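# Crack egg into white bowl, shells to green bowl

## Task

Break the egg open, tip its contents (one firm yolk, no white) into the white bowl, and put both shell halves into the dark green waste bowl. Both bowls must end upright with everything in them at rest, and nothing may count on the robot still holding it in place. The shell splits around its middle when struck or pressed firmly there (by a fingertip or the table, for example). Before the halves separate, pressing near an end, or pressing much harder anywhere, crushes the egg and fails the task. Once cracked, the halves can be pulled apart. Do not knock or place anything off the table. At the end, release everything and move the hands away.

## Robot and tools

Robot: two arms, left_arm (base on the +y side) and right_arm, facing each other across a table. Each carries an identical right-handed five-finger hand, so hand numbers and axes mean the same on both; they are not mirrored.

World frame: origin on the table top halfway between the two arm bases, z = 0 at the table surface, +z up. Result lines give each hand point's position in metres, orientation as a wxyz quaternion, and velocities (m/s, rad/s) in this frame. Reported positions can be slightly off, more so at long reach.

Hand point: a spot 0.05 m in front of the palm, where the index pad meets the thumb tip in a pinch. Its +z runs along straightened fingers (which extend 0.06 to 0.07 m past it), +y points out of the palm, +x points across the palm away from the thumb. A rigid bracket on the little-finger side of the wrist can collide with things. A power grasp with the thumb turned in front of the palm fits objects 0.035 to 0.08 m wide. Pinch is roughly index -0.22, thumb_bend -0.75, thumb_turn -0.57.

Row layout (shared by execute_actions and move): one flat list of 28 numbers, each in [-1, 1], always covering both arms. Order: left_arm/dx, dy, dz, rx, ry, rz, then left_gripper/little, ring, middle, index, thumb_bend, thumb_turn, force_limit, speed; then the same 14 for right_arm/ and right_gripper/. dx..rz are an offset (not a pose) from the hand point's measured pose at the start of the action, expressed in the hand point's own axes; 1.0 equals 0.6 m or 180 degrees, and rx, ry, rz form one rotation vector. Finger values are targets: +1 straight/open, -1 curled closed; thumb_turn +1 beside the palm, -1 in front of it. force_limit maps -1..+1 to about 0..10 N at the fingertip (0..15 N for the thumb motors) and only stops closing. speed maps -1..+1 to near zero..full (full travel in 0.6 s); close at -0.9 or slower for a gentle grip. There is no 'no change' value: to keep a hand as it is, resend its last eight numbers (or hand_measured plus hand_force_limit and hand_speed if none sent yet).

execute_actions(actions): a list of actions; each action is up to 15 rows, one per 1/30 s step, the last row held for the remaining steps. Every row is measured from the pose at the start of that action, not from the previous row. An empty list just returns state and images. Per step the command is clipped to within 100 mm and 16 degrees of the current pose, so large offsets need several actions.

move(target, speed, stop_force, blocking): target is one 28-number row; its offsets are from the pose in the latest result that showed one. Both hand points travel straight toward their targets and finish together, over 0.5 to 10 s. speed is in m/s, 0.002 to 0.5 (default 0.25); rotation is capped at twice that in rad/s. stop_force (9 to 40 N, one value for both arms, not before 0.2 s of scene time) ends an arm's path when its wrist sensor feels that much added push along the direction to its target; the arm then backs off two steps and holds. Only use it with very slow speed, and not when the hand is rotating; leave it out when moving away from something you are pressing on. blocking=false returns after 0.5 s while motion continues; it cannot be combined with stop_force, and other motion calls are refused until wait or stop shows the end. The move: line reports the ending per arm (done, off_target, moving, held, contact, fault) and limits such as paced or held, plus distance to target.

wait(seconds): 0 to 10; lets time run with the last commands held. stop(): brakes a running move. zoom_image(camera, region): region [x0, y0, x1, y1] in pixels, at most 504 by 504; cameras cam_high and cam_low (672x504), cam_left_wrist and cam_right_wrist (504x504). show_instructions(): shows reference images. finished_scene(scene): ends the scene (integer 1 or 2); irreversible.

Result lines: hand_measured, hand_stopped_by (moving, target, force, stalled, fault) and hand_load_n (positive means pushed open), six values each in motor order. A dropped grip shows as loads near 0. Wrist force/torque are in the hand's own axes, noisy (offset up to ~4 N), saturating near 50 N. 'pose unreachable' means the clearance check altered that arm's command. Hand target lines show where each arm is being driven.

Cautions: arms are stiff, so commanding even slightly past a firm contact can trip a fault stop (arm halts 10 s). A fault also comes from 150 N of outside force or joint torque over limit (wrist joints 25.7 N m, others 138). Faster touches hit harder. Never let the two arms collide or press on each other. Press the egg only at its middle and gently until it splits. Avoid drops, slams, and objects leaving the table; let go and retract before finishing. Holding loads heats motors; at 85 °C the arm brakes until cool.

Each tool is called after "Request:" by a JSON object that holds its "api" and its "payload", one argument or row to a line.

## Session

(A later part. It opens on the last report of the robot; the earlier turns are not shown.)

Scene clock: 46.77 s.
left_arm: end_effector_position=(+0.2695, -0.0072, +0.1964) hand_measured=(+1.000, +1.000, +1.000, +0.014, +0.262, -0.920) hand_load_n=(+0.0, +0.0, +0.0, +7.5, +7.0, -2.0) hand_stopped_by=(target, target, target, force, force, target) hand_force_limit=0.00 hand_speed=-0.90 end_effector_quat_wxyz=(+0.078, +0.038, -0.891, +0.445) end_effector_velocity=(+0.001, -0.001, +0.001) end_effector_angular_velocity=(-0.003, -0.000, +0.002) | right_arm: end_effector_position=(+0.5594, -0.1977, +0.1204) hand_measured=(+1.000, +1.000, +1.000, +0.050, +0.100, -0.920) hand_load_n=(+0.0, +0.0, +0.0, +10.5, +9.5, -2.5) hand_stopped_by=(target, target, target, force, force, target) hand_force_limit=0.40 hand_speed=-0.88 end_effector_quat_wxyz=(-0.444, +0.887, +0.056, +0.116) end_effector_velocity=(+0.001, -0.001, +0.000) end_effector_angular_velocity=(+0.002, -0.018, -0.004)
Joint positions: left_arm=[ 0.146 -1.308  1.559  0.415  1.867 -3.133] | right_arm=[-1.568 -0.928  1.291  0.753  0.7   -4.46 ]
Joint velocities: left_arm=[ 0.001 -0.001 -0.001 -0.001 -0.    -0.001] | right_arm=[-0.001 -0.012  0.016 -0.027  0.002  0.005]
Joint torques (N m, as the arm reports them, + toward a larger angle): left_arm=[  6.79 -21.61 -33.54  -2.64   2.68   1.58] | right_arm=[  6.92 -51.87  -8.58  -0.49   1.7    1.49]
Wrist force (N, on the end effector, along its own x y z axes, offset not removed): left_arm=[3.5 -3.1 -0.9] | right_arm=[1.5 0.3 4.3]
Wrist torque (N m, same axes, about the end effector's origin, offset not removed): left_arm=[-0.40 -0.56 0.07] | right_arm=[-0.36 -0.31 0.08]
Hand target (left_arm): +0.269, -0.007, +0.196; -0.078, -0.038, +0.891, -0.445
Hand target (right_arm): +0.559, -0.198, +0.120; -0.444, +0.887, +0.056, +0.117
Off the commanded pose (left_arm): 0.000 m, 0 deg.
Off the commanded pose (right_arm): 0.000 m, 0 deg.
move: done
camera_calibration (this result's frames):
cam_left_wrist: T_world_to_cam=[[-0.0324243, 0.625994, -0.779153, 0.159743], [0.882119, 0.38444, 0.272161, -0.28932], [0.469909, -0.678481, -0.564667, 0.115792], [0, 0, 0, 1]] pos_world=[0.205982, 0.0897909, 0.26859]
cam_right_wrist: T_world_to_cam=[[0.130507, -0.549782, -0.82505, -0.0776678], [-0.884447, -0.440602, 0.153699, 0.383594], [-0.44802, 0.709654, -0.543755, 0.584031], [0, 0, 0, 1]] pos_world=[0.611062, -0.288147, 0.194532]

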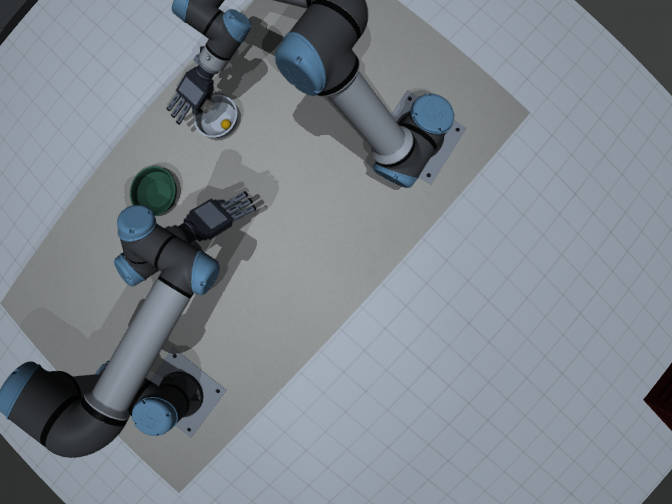

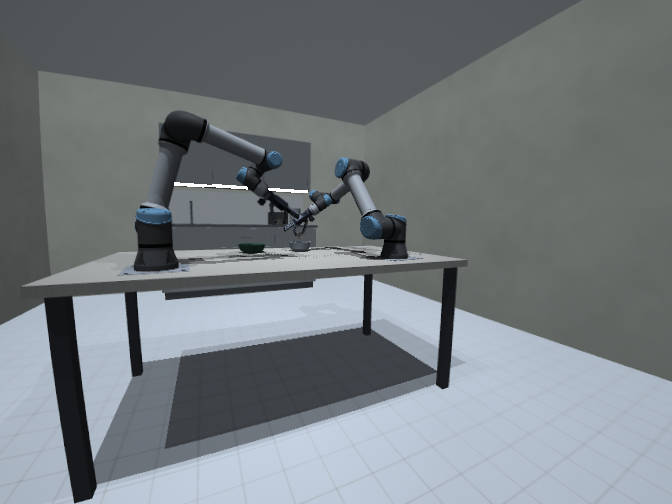

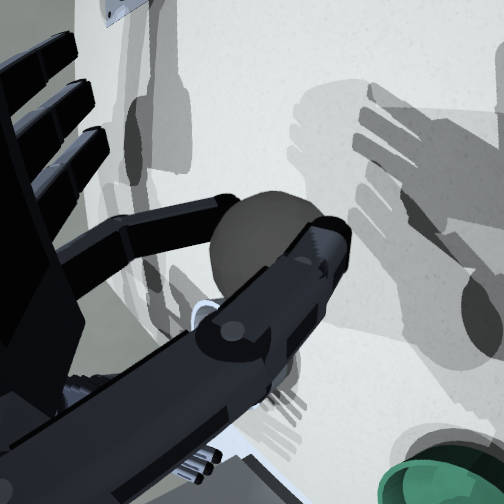

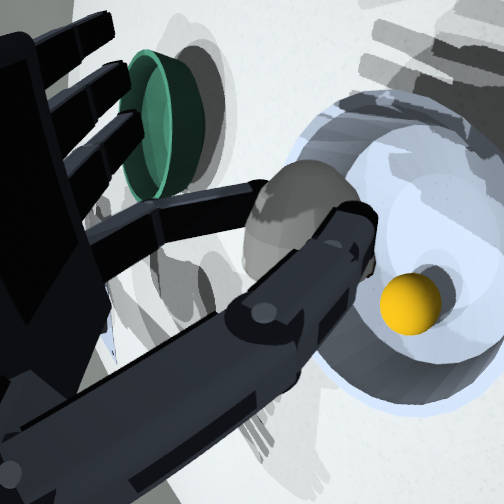

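Request:
{"api": "move", "payload": {
  "target": [-0.438,0.14,-0.128,0,0,0,1,1,1,-0.15,0.1,-0.92,0,-0.9,0,0,0,0,0,0,1,1,1,-0.1,0.08,-0.92,0.4,-0.88],
  "speed": 0.2
}}

Scene clock: 49.00 s.
left_arm: end_effector_position=(+0.5251, +0.1044, +0.1303) hand_measured=(+1.000, +1.000, +1.000, +0.014, +0.262, -0.920) hand_load_n=(+0.0, +0.0, +0.0, +7.5, +7.0, -2.0) hand_stopped_by=(target, target, target, force, force, target) hand_force_limit=0.00 hand_speed=-0.90 end_effector_quat_wxyz=(+0.078, +0.038, -0.891, +0.445) end_effector_velocity=(+0.001, +0.000, -0.001) end_effector_angular_velocity=(+0.002, +0.002, -0.004) | right_arm: end_effector_position=(+0.5594, -0.1977, +0.1204) hand_measured=(+1.000, +1.000, +1.000, +0.050, +0.100, -0.920) hand_load_n=(+0.0, +0.0, +0.0, +10.5, +9.5, -2.5) hand_stopped_by=(target, target, target, force, force, target) hand_force_limit=0.40 hand_speed=-0.88 end_effector_quat_wxyz=(-0.444, +0.887, +0.056, +0.116) end_effector_velocity=(-0.001, +0.001, +0.000) end_effector_angular_velocity=(+0.000, +0.001, +0.001)
Joint positions: left_arm=[ 0.725 -0.956  1.258  0.597  2.285 -2.669] | right_arm=[-1.568 -0.928  1.291  0.753  0.7   -4.46 ]
Joint velocities: left_arm=[ 0.003  0.007 -0.009  0.009  0.004  0.007] | right_arm=[ 0.001 -0.001  0.001  0.001 -0.001 -0.   ]
Joint torques (N m, as the arm reports them, + toward a larger angle): left_arm=[  6.95 -33.77 -31.74   4.3    3.38   1.75] | right_arm=[ -6.42 -29.92 -25.84   4.19  -4.    -1.59]
Wrist force (N, on the end effector, along its own x y z axes, offset not removed): left_arm=[3.9 1.1 -3.2] | right_arm=[1.4 1.7 0.3]
Wrist torque (N m, same axes, about the end effector's origin, offset not removed): left_arm=[0.46 -0.78 0.29] | right_arm=[0.33 -0.35 0.09]
Hand target (left_arm): +0.525, +0.104, +0.130; -0.078, -0.038, +0.891, -0.445
Hand target (right_arm): +0.559, -0.198, +0.120; -0.444, +0.887, +0.056, +0.116
Off the commanded pose (left_arm): 0.000 m, 0 deg.
Off the commanded pose (right_arm): 0.000 m, 0 deg.
move: done
camera_calibration (this result's frames):
cam_left_wrist: T_world_to_cam=[[-0.0320038, 0.625814, -0.779315, 0.0464516], [0.881727, 0.384857, 0.272842, -0.539653], [0.470673, -0.678411, -0.564114, 0.0335629], [0, 0, 0, 1]] pos_world=[0.461516, 0.201389, 0.202374]
cam_right_wrist: T_world_to_cam=[[0.130515, -0.549781, -0.82505, -0.0776675], [-0.884441, -0.440614, 0.153698, 0.383588], [-0.448028, 0.709648, -0.543755, 0.584027], [0, 0, 0, 1]] pos_world=[0.611058, -0.28814, 0.194532]

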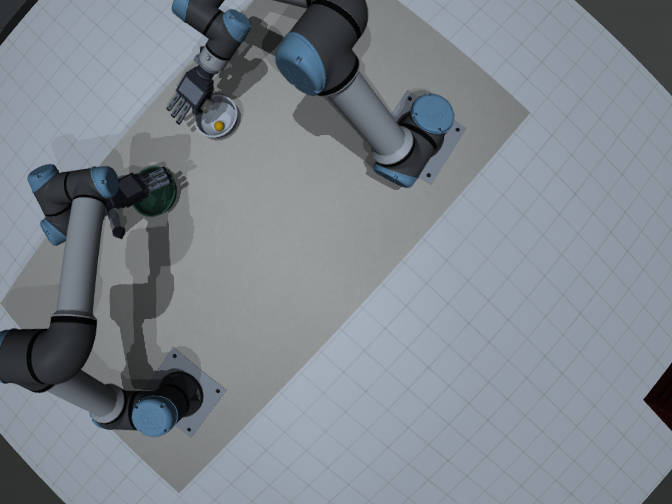

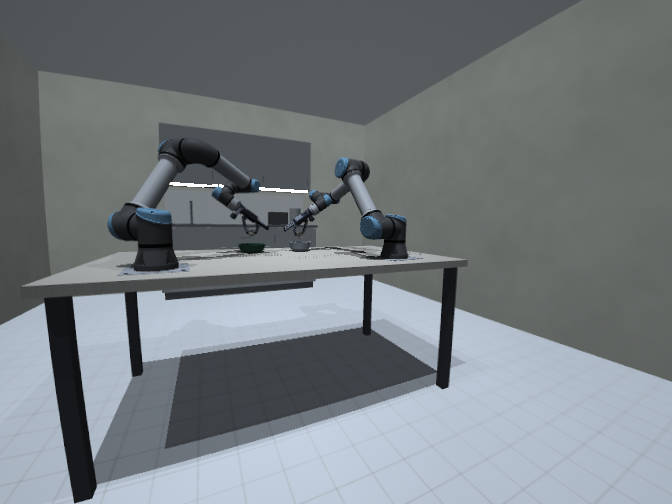

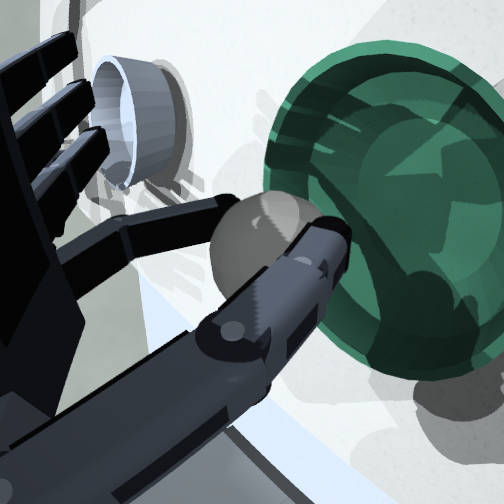

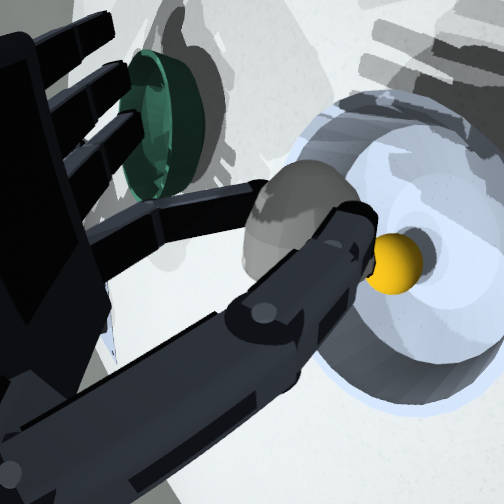

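Request:
{"api": "move", "payload": {
  "target": [0.003,0.075,0.028,0,0,0,1,1,1,-0.15,0.1,-0.92,0,-0.9,0,0,0,0,0,0,1,1,1,-0.1,0.08,-0.92,0.4,-0.88],
  "speed": 0.07
}}

Request:
{"api": "execute_actions", "payload": {
  "actions": [
    [[0,0,0,0,0,0,1,1,1,0.35,0.45,-0.92,0,-0.3,0,0,0,0,0,0,1,1,1,-0.1,0.08,-0.92,0.4,-0.88]]
  ]
}}

Request:
{"api": "move", "payload": {
  "target": [0.03,-0.13,-0.1,0,0,0,1,1,1,0.35,0.45,-0.92,0,-0.3,0,0,0,0,0,0,1,1,1,-0.1,0.08,-0.92,0.4,-0.88],
  "speed": 0.15
}}

Scene clock: 50.37 s.
left_arm: end_effector_position=(+0.5155, +0.1179, +0.0856) hand_measured=(+1.000, +1.000, +1.000, +0.014, +0.262, -0.920) hand_load_n=(+0.0, +0.0, +0.0, +7.5, +7.0, -2.0) hand_stopped_by=(target, target, target, force, force, target) hand_force_limit=0.00 hand_speed=-0.90 end_effector_quat_wxyz=(+0.078, +0.038, -0.891, +0.445) end_effector_velocity=(-0.000, +0.001, -0.003) end_effector_angular_velocity=(+0.001, -0.001, +0.002) | right_arm: end_effector_position=(+0.5594, -0.1977, +0.1204) hand_measured=(+1.000, +1.000, +1.000, +0.050, +0.100, -0.920) hand_load_n=(+0.0, +0.0, +0.0, +10.5, +9.5, -2.5) hand_stopped_by=(target, target, target, force, force, target) hand_force_limit=0.40 hand_speed=-0.88 end_effector_quat_wxyz=(-0.444, +0.887, +0.056, +0.116) end_effector_velocity=(-0.000, +0.000, +0.001) end_effector_angular_velocity=(+0.001, -0.001, +0.001)
Joint positions: left_arm=[ 0.731 -0.952  1.374  0.481  2.289 -2.662] | right_arm=[-1.568 -0.928  1.291  0.753  0.7   -4.46 ]
Joint velocities: left_arm=[ 0.     0.     0.006 -0.007 -0.002 -0.001] | right_arm=[-0.    -0.001 -0.     0.001 -0.001 -0.   ]
Joint torques (N m, as the arm reports them, + toward a larger angle): left_arm=[  6.98 -32.55  -5.05  -1.52   3.33   0.81] | right_arm=[ -4.36 -29.82 -25.77   4.    -4.05  -1.69]
Wrist force (N, on the end effector, along its own x y z axes, offset not removed): left_arm=[-0.5 -0.6 -3.9] | right_arm=[-1.3 1.2 -2.5]
Wrist torque (N m, same axes, about the end effector's origin, offset not removed): left_arm=[0.26 0.02 -0.09] | right_arm=[0.41 0.29 -0.01]
Hand target (left_arm): +0.515, +0.118, +0.085; -0.078, -0.038, +0.891, -0.445
Hand target (right_arm): +0.559, -0.198, +0.120; -0.444, +0.887, +0.056, +0.116
Off the commanded pose (left_arm): 0.000 m, 0 deg.
Off the commanded pose (right_arm): 0.000 m, 0 deg.
move: done
camera_calibration (this result's frames):
cam_left_wrist: T_world_to_cam=[[-0.0319481, 0.625869, -0.779274, 0.00275688], [0.881761, 0.384761, 0.272868, -0.524197], [0.470614, -0.678416, -0.564159, 0.0220955], [0, 0, 0, 1]] pos_world=[0.451906, 0.214955, 0.15765]
cam_right_wrist: T_world_to_cam=[[0.130508, -0.549782, -0.82505, -0.0776678], [-0.884446, -0.440604, 0.153699, 0.383593], [-0.448021, 0.709653, -0.543755, 0.58403], [0, 0, 0, 1]] pos_world=[0.611062, -0.288146, 0.194532]

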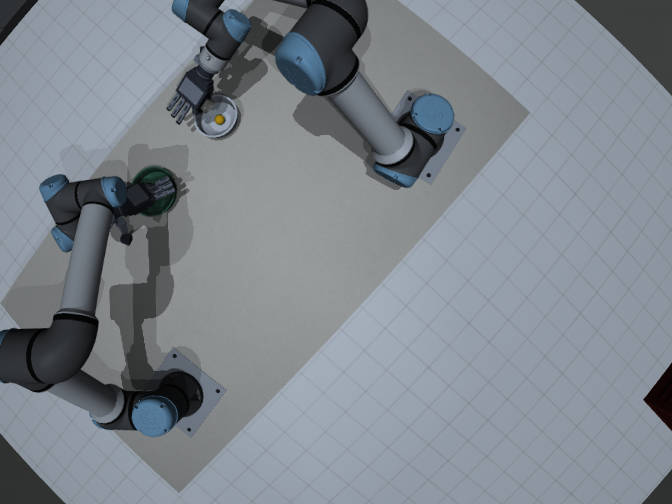

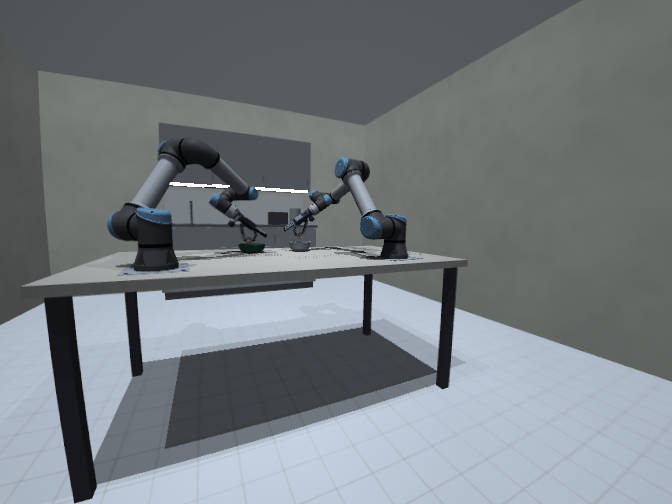

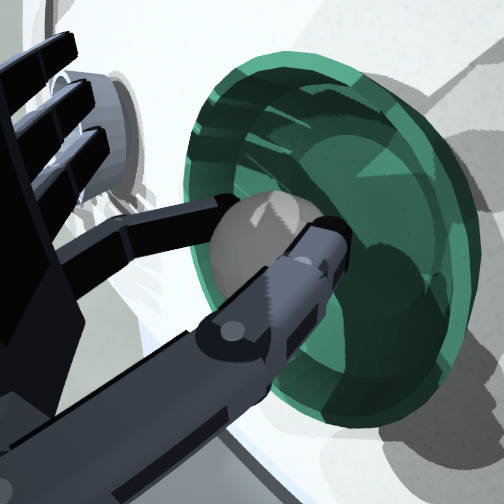

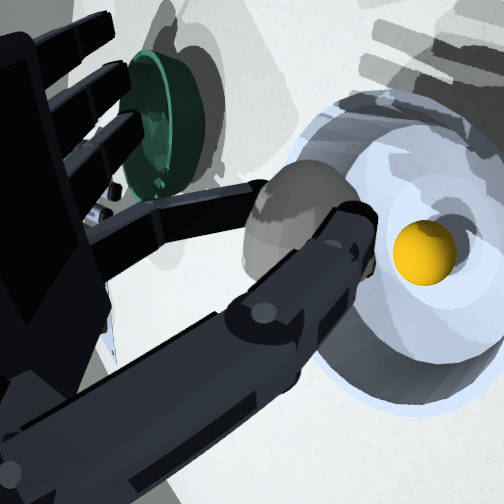

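Scene clock: 50.87 s.
left_arm: end_effector_position=(+0.5155, +0.1180, +0.0855) hand_measured=(+1.000, +1.000, +1.000, +0.350, +0.450, -0.920) hand_load_n=(+0.0, +0.0, +0.0, +0.0, +0.0, +0.0) hand_stopped_by=(target, target, target, target, target, target) hand_force_limit=0.00 hand_speed=-0.30 end_effector_quat_wxyz=(+0.078, +0.038, -0.891, +0.445) end_effector_velocity=(+0.001, -0.000, +0.001) end_effector_angular_velocity=(-0.002, -0.001, +0.001) | right_arm: end_effector_position=(+0.5594, -0.1977, +0.1204) hand_measured=(+1.000, +1.000, +1.000, +0.050, +0.100, -0.920) hand_load_n=(+0.0, +0.0, +0.0, +10.5, +9.5, -2.5) hand_stopped_by=(target, target, target, force, force, target) hand_force_limit=0.40 hand_speed=-0.88 end_effector_quat_wxyz=(-0.444, +0.887, +0.056, +0.116) end_effector_velocity=(-0.000, +0.000, -0.001) end_effector_angular_velocity=(-0.001, +0.000, +0.001)
Joint positions: left_arm=[ 0.731 -0.952  1.374  0.481  2.289 -2.662] | right_arm=[-1.568 -0.928  1.291  0.753  0.7   -4.46 ]
Joint velocities: left_arm=[ 0.001  0.    -0.002 -0.001 -0.    -0.001] | right_arm=[ 0.001  0.001  0.001 -0.001  0.001 -0.001]
Joint torques (N m, as the arm reports them, + toward a larger angle): left_arm=[  6.09 -34.6  -31.46   4.12   3.22   0.32] | right_arm=[ -4.55 -30.23 -25.24   4.02  -4.04  -1.79]
Wrist force (N, on the end effector, along its own x y z axes, offset not removed): left_arm=[-0.7 3.9 -2.4] | right_arm=[-2.7 -0.6 0.6]
Wrist torque (N m, same axes, about the end effector's origin, offset not removed): left_arm=[0.84 -0.03 0.07] | right_arm=[-0.15 0.31 -0.16]
Hand target (left_arm): +0.516, +0.118, +0.086; -0.078, -0.038, +0.891, -0.445
Hand target (right_arm): +0.559, -0.198, +0.120; -0.444, +0.887, +0.056, +0.116
Off the commanded pose (left_arm): 0.000 m, 0 deg.
Off the commanded pose (right_arm): 0.000 m, 0 deg.
camera_calibration (this result's frames):
cam_left_wrist: T_world_to_cam=[[-0.0320229, 0.625932, -0.77922, 0.00271199], [0.881782, 0.384745, 0.272821, -0.524171], [0.470569, -0.678365, -0.564257, 0.022131], [0, 0, 0, 1]] pos_world=[0.451877, 0.214988, 0.157606]
cam_right_wrist: T_world_to_cam=[[0.130508, -0.549782, -0.82505, -0.0776678], [-0.884446, -0.440604, 0.153699, 0.383593], [-0.448021, 0.709653, -0.543755, 0.58403], [0, 0, 0, 1]] pos_world=[0.611062, -0.288146, 0.194532]

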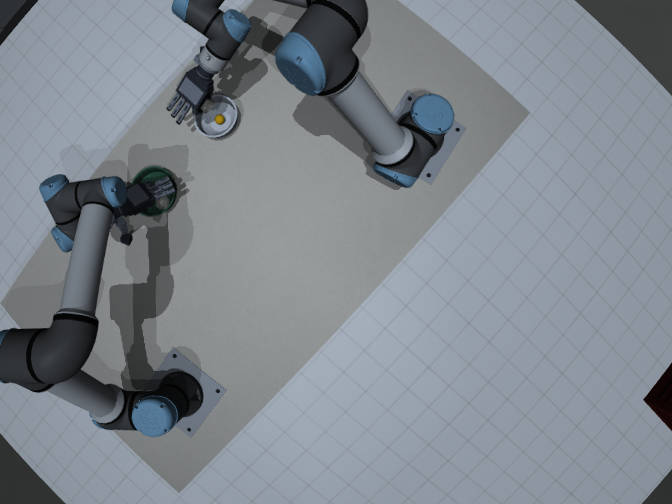

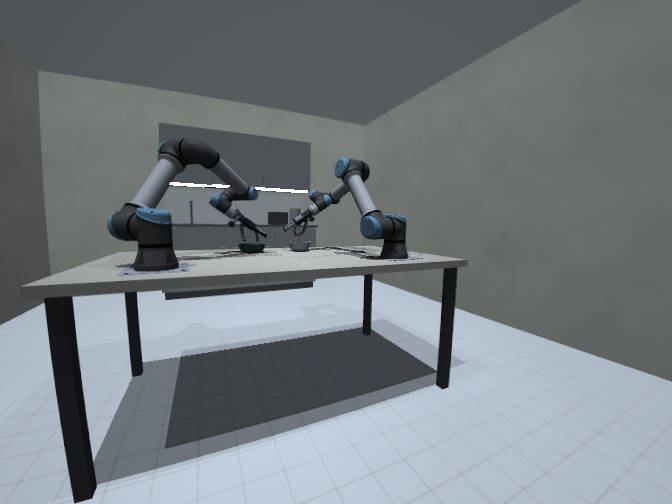

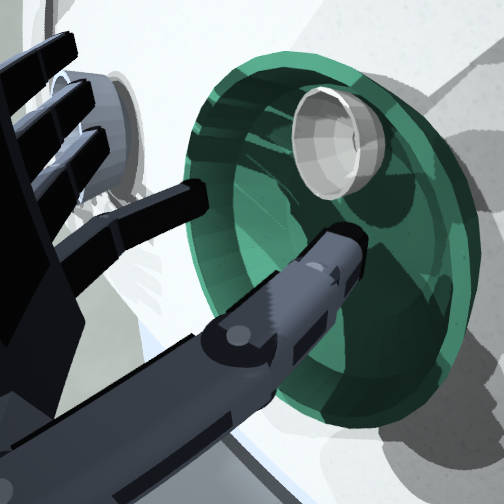

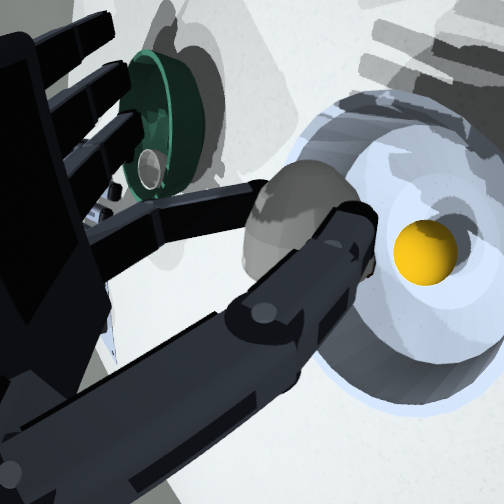

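Scene clock: 52.10 s.
left_arm: end_effector_position=(+0.5147, +0.1190, +0.1853) hand_measured=(+1.000, +1.000, +1.000, +0.350, +0.450, -0.920) hand_load_n=(+0.0, +0.0, +0.0, +0.0, +0.0, +0.0) hand_stopped_by=(target, target, target, target, target, target) hand_force_limit=0.00 hand_speed=-0.30 end_effector_quat_wxyz=(+0.078, +0.038, -0.891, +0.445) end_effector_velocity=(+0.001, +0.000, +0.003) end_effector_angular_velocity=(+0.001, +0.001, +0.002) | right_arm: end_effector_position=(+0.5594, -0.1977, +0.1204) hand_measured=(+1.000, +1.000, +1.000, +0.050, +0.100, -0.920) hand_load_n=(+0.0, +0.0, +0.0, +10.5, +9.5, -2.5) hand_stopped_by=(target, target, target, force, force, target) hand_force_limit=0.40 hand_speed=-0.88 end_effector_quat_wxyz=(-0.444, +0.887, +0.056, +0.116) end_effector_velocity=(+0.001, -0.000, +0.000) end_effector_angular_velocity=(+0.000, -0.001, -0.001)
Joint positions: left_arm=[ 0.731 -1.029  1.232  0.7    2.289 -2.662] | right_arm=[-1.568 -0.928  1.291  0.753  0.7   -4.46 ]
Joint velocities: left_arm=[ 0.001 -0.    -0.007  0.007 -0.001 -0.001] | right_arm=[-0.001  0.    -0.001 -0.    -0.    -0.   ]
Joint torques (N m, as the arm reports them, + toward a larger angle): left_arm=[  7.16 -45.45 -33.67   3.78   3.28   1.49] | right_arm=[ -4.85 -30.28 -25.5    4.1   -4.05  -1.64]
Wrist force (N, on the end effector, along its own x y z axes, offset not removed): left_arm=[3.4 0.0 -4.1] | right_arm=[0.5 -0.7 2.2]
Wrist torque (N m, same axes, about the end effector's origin, offset not removed): left_arm=[0.63 -0.65 0.03] | right_arm=[-0.28 -0.23 0.03]
Hand target (left_arm): +0.515, +0.119, +0.186; -0.078, -0.038, +0.891, -0.445
Hand target (right_arm): +0.559, -0.198, +0.120; -0.444, +0.887, +0.056, +0.116
Off the commanded pose (left_arm): 0.000 m, 0 deg.
Off the commanded pose (right_arm): 0.000 m, 0 deg.
move: done
camera_calibration (this result's frames):
cam_left_wrist: T_world_to_cam=[[-0.0320223, 0.625866, -0.779273, 0.0798271], [0.881741, 0.384827, 0.272838, -0.551125], [0.470645, -0.67838, -0.564175, 0.0794035], [0, 0, 0, 1]] pos_world=[0.451135, 0.215993, 0.257372]
cam_right_wrist: T_world_to_cam=[[0.130508, -0.549782, -0.82505, -0.0776677], [-0.884446, -0.440604, 0.153699, 0.383593], [-0.448022, 0.709653, -0.543755, 0.58403], [0, 0, 0, 1]] pos_world=[0.611062, -0.288146, 0.194532]

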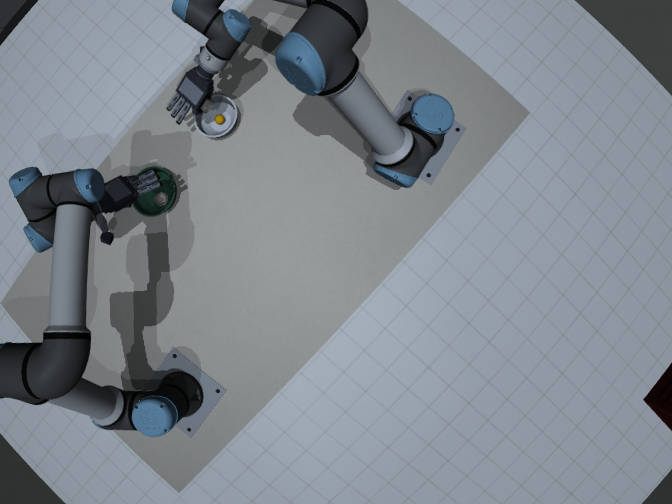

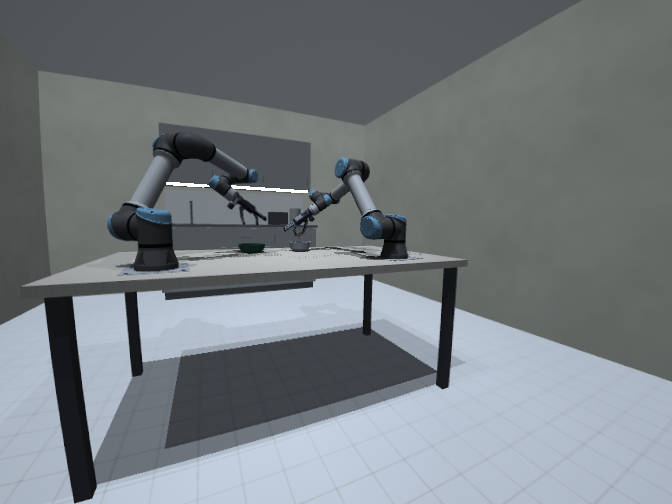

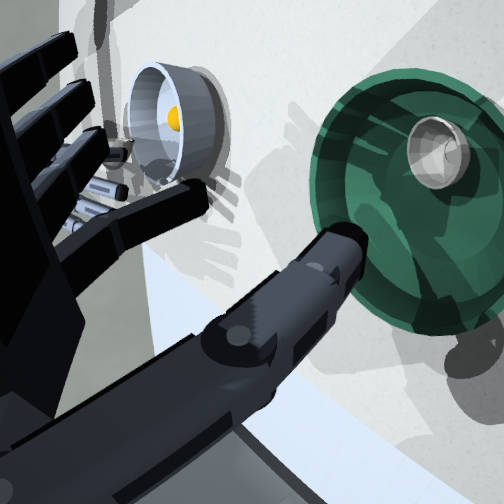

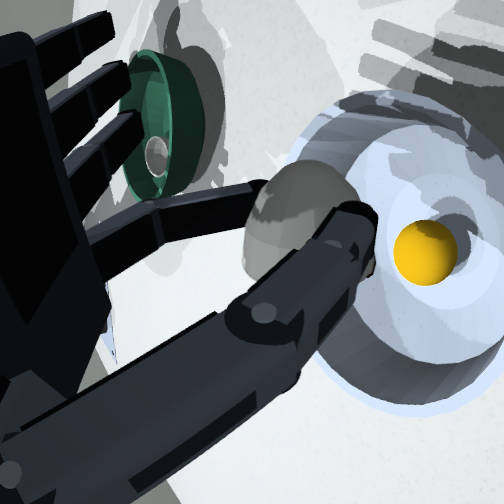

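Request:
{"api": "move", "payload": {
  "target": [0.26,0.27,-0.423,0,0,0,1,1,1,0.35,0.45,-0.92,0,-0.3,-0.002,-0.32,0.4,0,0,0,1,1,1,-0.1,0.08,-0.92,0.4,-0.88],
  "speed": 0.2
}}

Scene clock: 54.63 s.
left_arm: end_effector_position=(+0.3660, +0.4195, +0.2353) hand_measured=(+1.000, +1.000, +1.000, +0.350, +0.450, -0.920) hand_load_n=(+0.0, +0.0, +0.0, +0.0, +0.0, +0.0) hand_stopped_by=(target, target, target, target, target, target) hand_force_limit=0.00 hand_speed=-0.30 end_effector_quat_wxyz=(+0.078, +0.038, -0.891, +0.445) end_effector_velocity=(-0.000, +0.002, +0.001) end_effector_angular_velocity=(-0.001, -0.001, -0.002) | right_arm: end_effector_position=(+0.5563, +0.1089, +0.1296) hand_measured=(+1.000, +1.000, +1.000, +0.050, +0.100, -0.920) hand_load_n=(+0.0, +0.0, +0.0, +10.5, +9.5, -2.5) hand_stopped_by=(target, target, target, force, force, target) hand_force_limit=0.40 hand_speed=-0.88 end_effector_quat_wxyz=(-0.447, +0.885, +0.054, +0.118) end_effector_velocity=(+0.001, +0.004, +0.001) end_effector_angular_velocity=(-0.015, +0.009, +0.011)
Joint positions: left_arm=[ 1.188 -1.504  1.84   1.021  2.491 -2.052] | right_arm=[-1.107 -0.374  0.164  0.973  0.978 -3.952]
Joint velocities: left_arm=[0.007 0.001 0.    0.009 0.002 0.014] | right_arm=[ 0.004  0.147 -0.305  0.181 -0.    -0.012]
Joint torques (N m, as the arm reports them, + toward a larger angle): left_arm=[ 6.92 -9.9  -4.62  5.35  4.05  1.71] | right_arm=[  7.34 -45.4  -27.92   3.04   1.93  -1.81]
Wrist force (N, on the end effector, along its own x y z axes, offset not removed): left_arm=[4.2 1.4 -1.6] | right_arm=[0.9 0.7 3.5]
Wrist torque (N m, same axes, about the end effector's origin, offset not removed): left_arm=[0.30 -0.71 0.18] | right_arm=[0.12 -0.42 0.13]
Hand target (left_arm): +0.366, +0.420, +0.235; -0.078, -0.038, +0.891, -0.445
Hand target (right_arm): +0.556, +0.109, +0.130; -0.446, +0.886, +0.055, +0.117
Off the commanded pose (left_arm): 0.001 m, 0 deg.
Off the commanded pose (right_arm): 0.001 m, 0 deg.
move: done
camera_calibration (this result's frames):
cam_left_wrist: T_world_to_cam=[[-0.0319655, 0.626003, -0.779166, -0.0741503], [0.881296, 0.385391, 0.273478, -0.549534], [0.471482, -0.677934, -0.564013, 0.380938], [0, 0, 0, 1]] pos_world=[0.302327, 0.516454, 0.307364]
cam_right_wrist: T_world_to_cam=[[0.131687, -0.544381, -0.828437, 0.0980367], [-0.886403, -0.438805, 0.147445, 0.516162], [-0.443789, 0.714912, -0.540326, 0.366673], [0, 0, 0, 1]] pos_world=[0.607343, 0.0177246, 0.203235]

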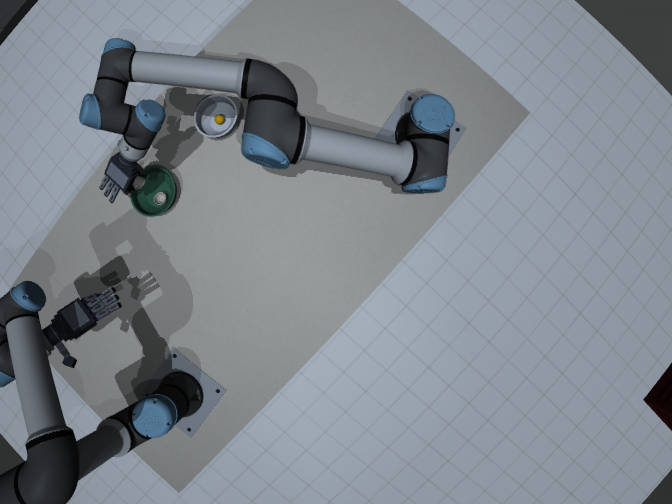

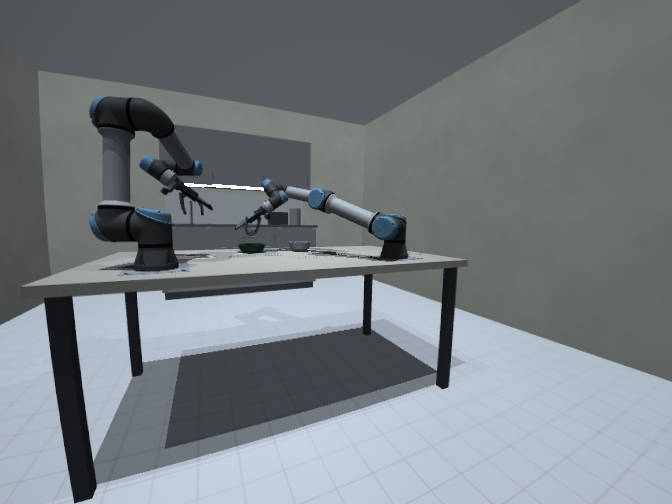

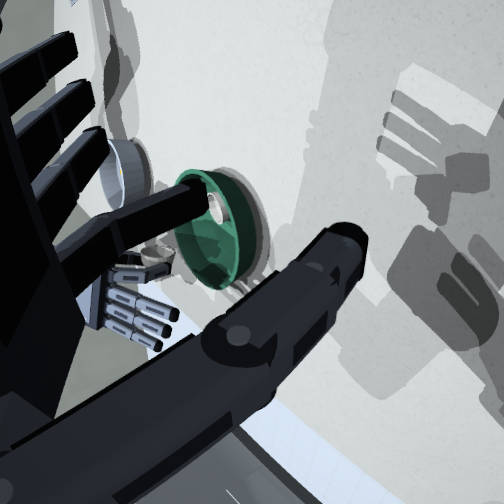

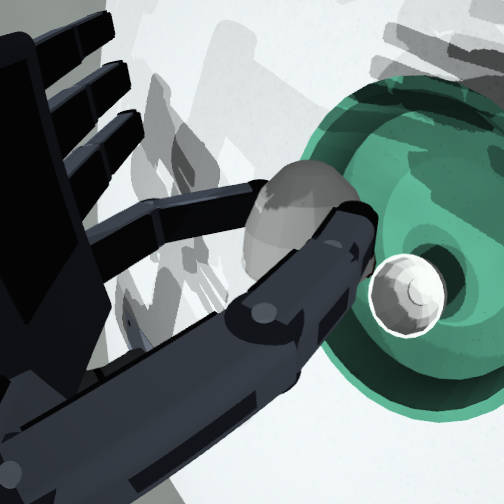

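Request:
{"api": "move", "payload": {
  "target": [0,0,0,0,0,0,1,1,1,0.35,0.45,-0.92,0,-0.3,-0.043,0.058,0.033,0,0,0,1,1,1,-0.1,0.08,-0.92,0.4,-0.88],
  "speed": 0.06
}}

Scene clock: 55.97 s.
left_arm: end_effector_position=(+0.3660, +0.4195, +0.2353) hand_measured=(+1.000, +1.000, +1.000, +0.350, +0.450, -0.920) hand_load_n=(+0.0, +0.0, +0.0, +0.0, +0.0, +0.0) hand_stopped_by=(target, target, target, target, target, target) hand_force_limit=0.00 hand_speed=-0.30 end_effector_quat_wxyz=(+0.078, +0.038, -0.891, +0.445) end_effector_velocity=(-0.000, -0.000, -0.000) end_effector_angular_velocity=(+0.000, +0.001, +0.001) | right_arm: end_effector_position=(+0.5417, +0.1044, +0.0849) hand_measured=(+1.000, +1.000, +1.000, +0.050, +0.100, -0.920) hand_load_n=(+0.0, +0.0, +0.0, +10.5, +9.5, -2.5) hand_stopped_by=(target, target, target, force, force, target) hand_force_limit=0.40 hand_speed=-0.88 end_effector_quat_wxyz=(-0.447, +0.885, +0.055, +0.118) end_effector_velocity=(-0.001, -0.000, -0.003) end_effector_angular_velocity=(+0.003, -0.002, -0.002)
Joint positions: left_arm=[ 1.188 -1.504  1.84   1.021  2.491 -2.052] | right_arm=[-1.1   -0.497  0.522  0.735  0.983 -3.946]
Joint velocities: left_arm=[-0.001 -0.     0.    -0.001 -0.    -0.002] | right_arm=[ 0.001 -0.01   0.028 -0.024  0.001  0.003]
Joint torques (N m, as the arm reports them, + toward a larger angle): left_arm=[ -6.75 -25.58 -20.3   -0.63  -1.06  -1.46] | right_arm=[  7.45 -65.6  -10.28  -1.32   2.26   1.49]
Wrist force (N, on the end effector, along its own x y z axes, offset not removed): left_arm=[2.3 0.2 -3.3] | right_arm=[-4.2 0.5 1.7]
Wrist torque (N m, same axes, about the end effector's origin, offset not removed): left_arm=[0.18 -0.46 0.17] | right_arm=[-0.10 0.56 -0.22]
Hand target (left_arm): +0.366, +0.420, +0.235; -0.078, -0.038, +0.891, -0.445
Hand target (right_arm): +0.542, +0.104, +0.085; -0.447, +0.885, +0.054, +0.118
Off the commanded pose (left_arm): 0.000 m, 0 deg.
Off the commanded pose (right_arm): 0.000 m, 0 deg.
move: done
camera_calibration (this result's frames):
cam_left_wrist: T_world_to_cam=[[-0.0320019, 0.626013, -0.779155, -0.07416], [0.88131, 0.385387, 0.273442, -0.549512], [0.471454, -0.677927, -0.564045, 0.380955], [0, 0, 0, 1]] pos_world=[0.302314, 0.516459, 0.307353]
cam_right_wrist: T_world_to_cam=[[0.13153, -0.544785, -0.828196, 0.0606068], [-0.886205, -0.439006, 0.148034, 0.507738], [-0.44423, 0.714481, -0.540534, 0.33952], [0, 0, 0, 1]] pos_world=[0.592813, 0.0133374, 0.158554]

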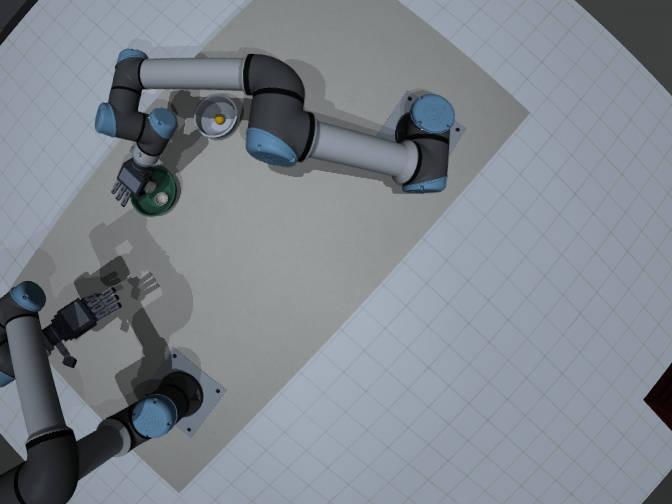

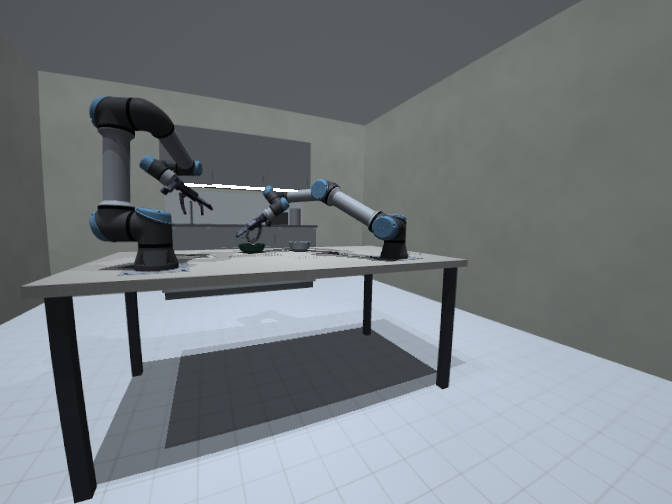

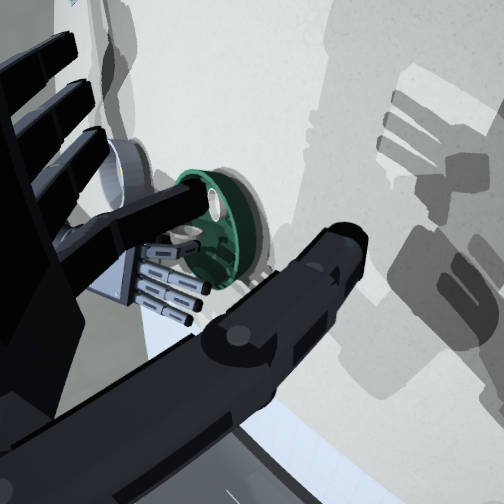

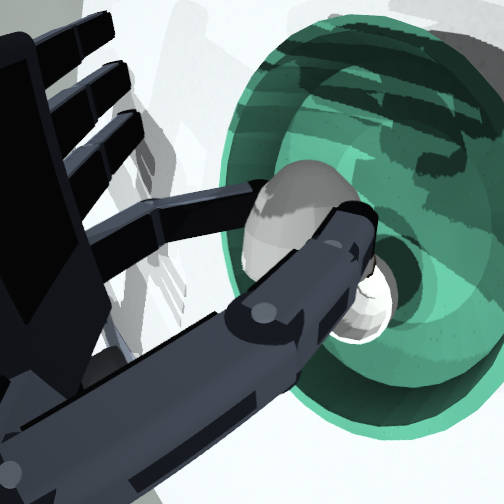

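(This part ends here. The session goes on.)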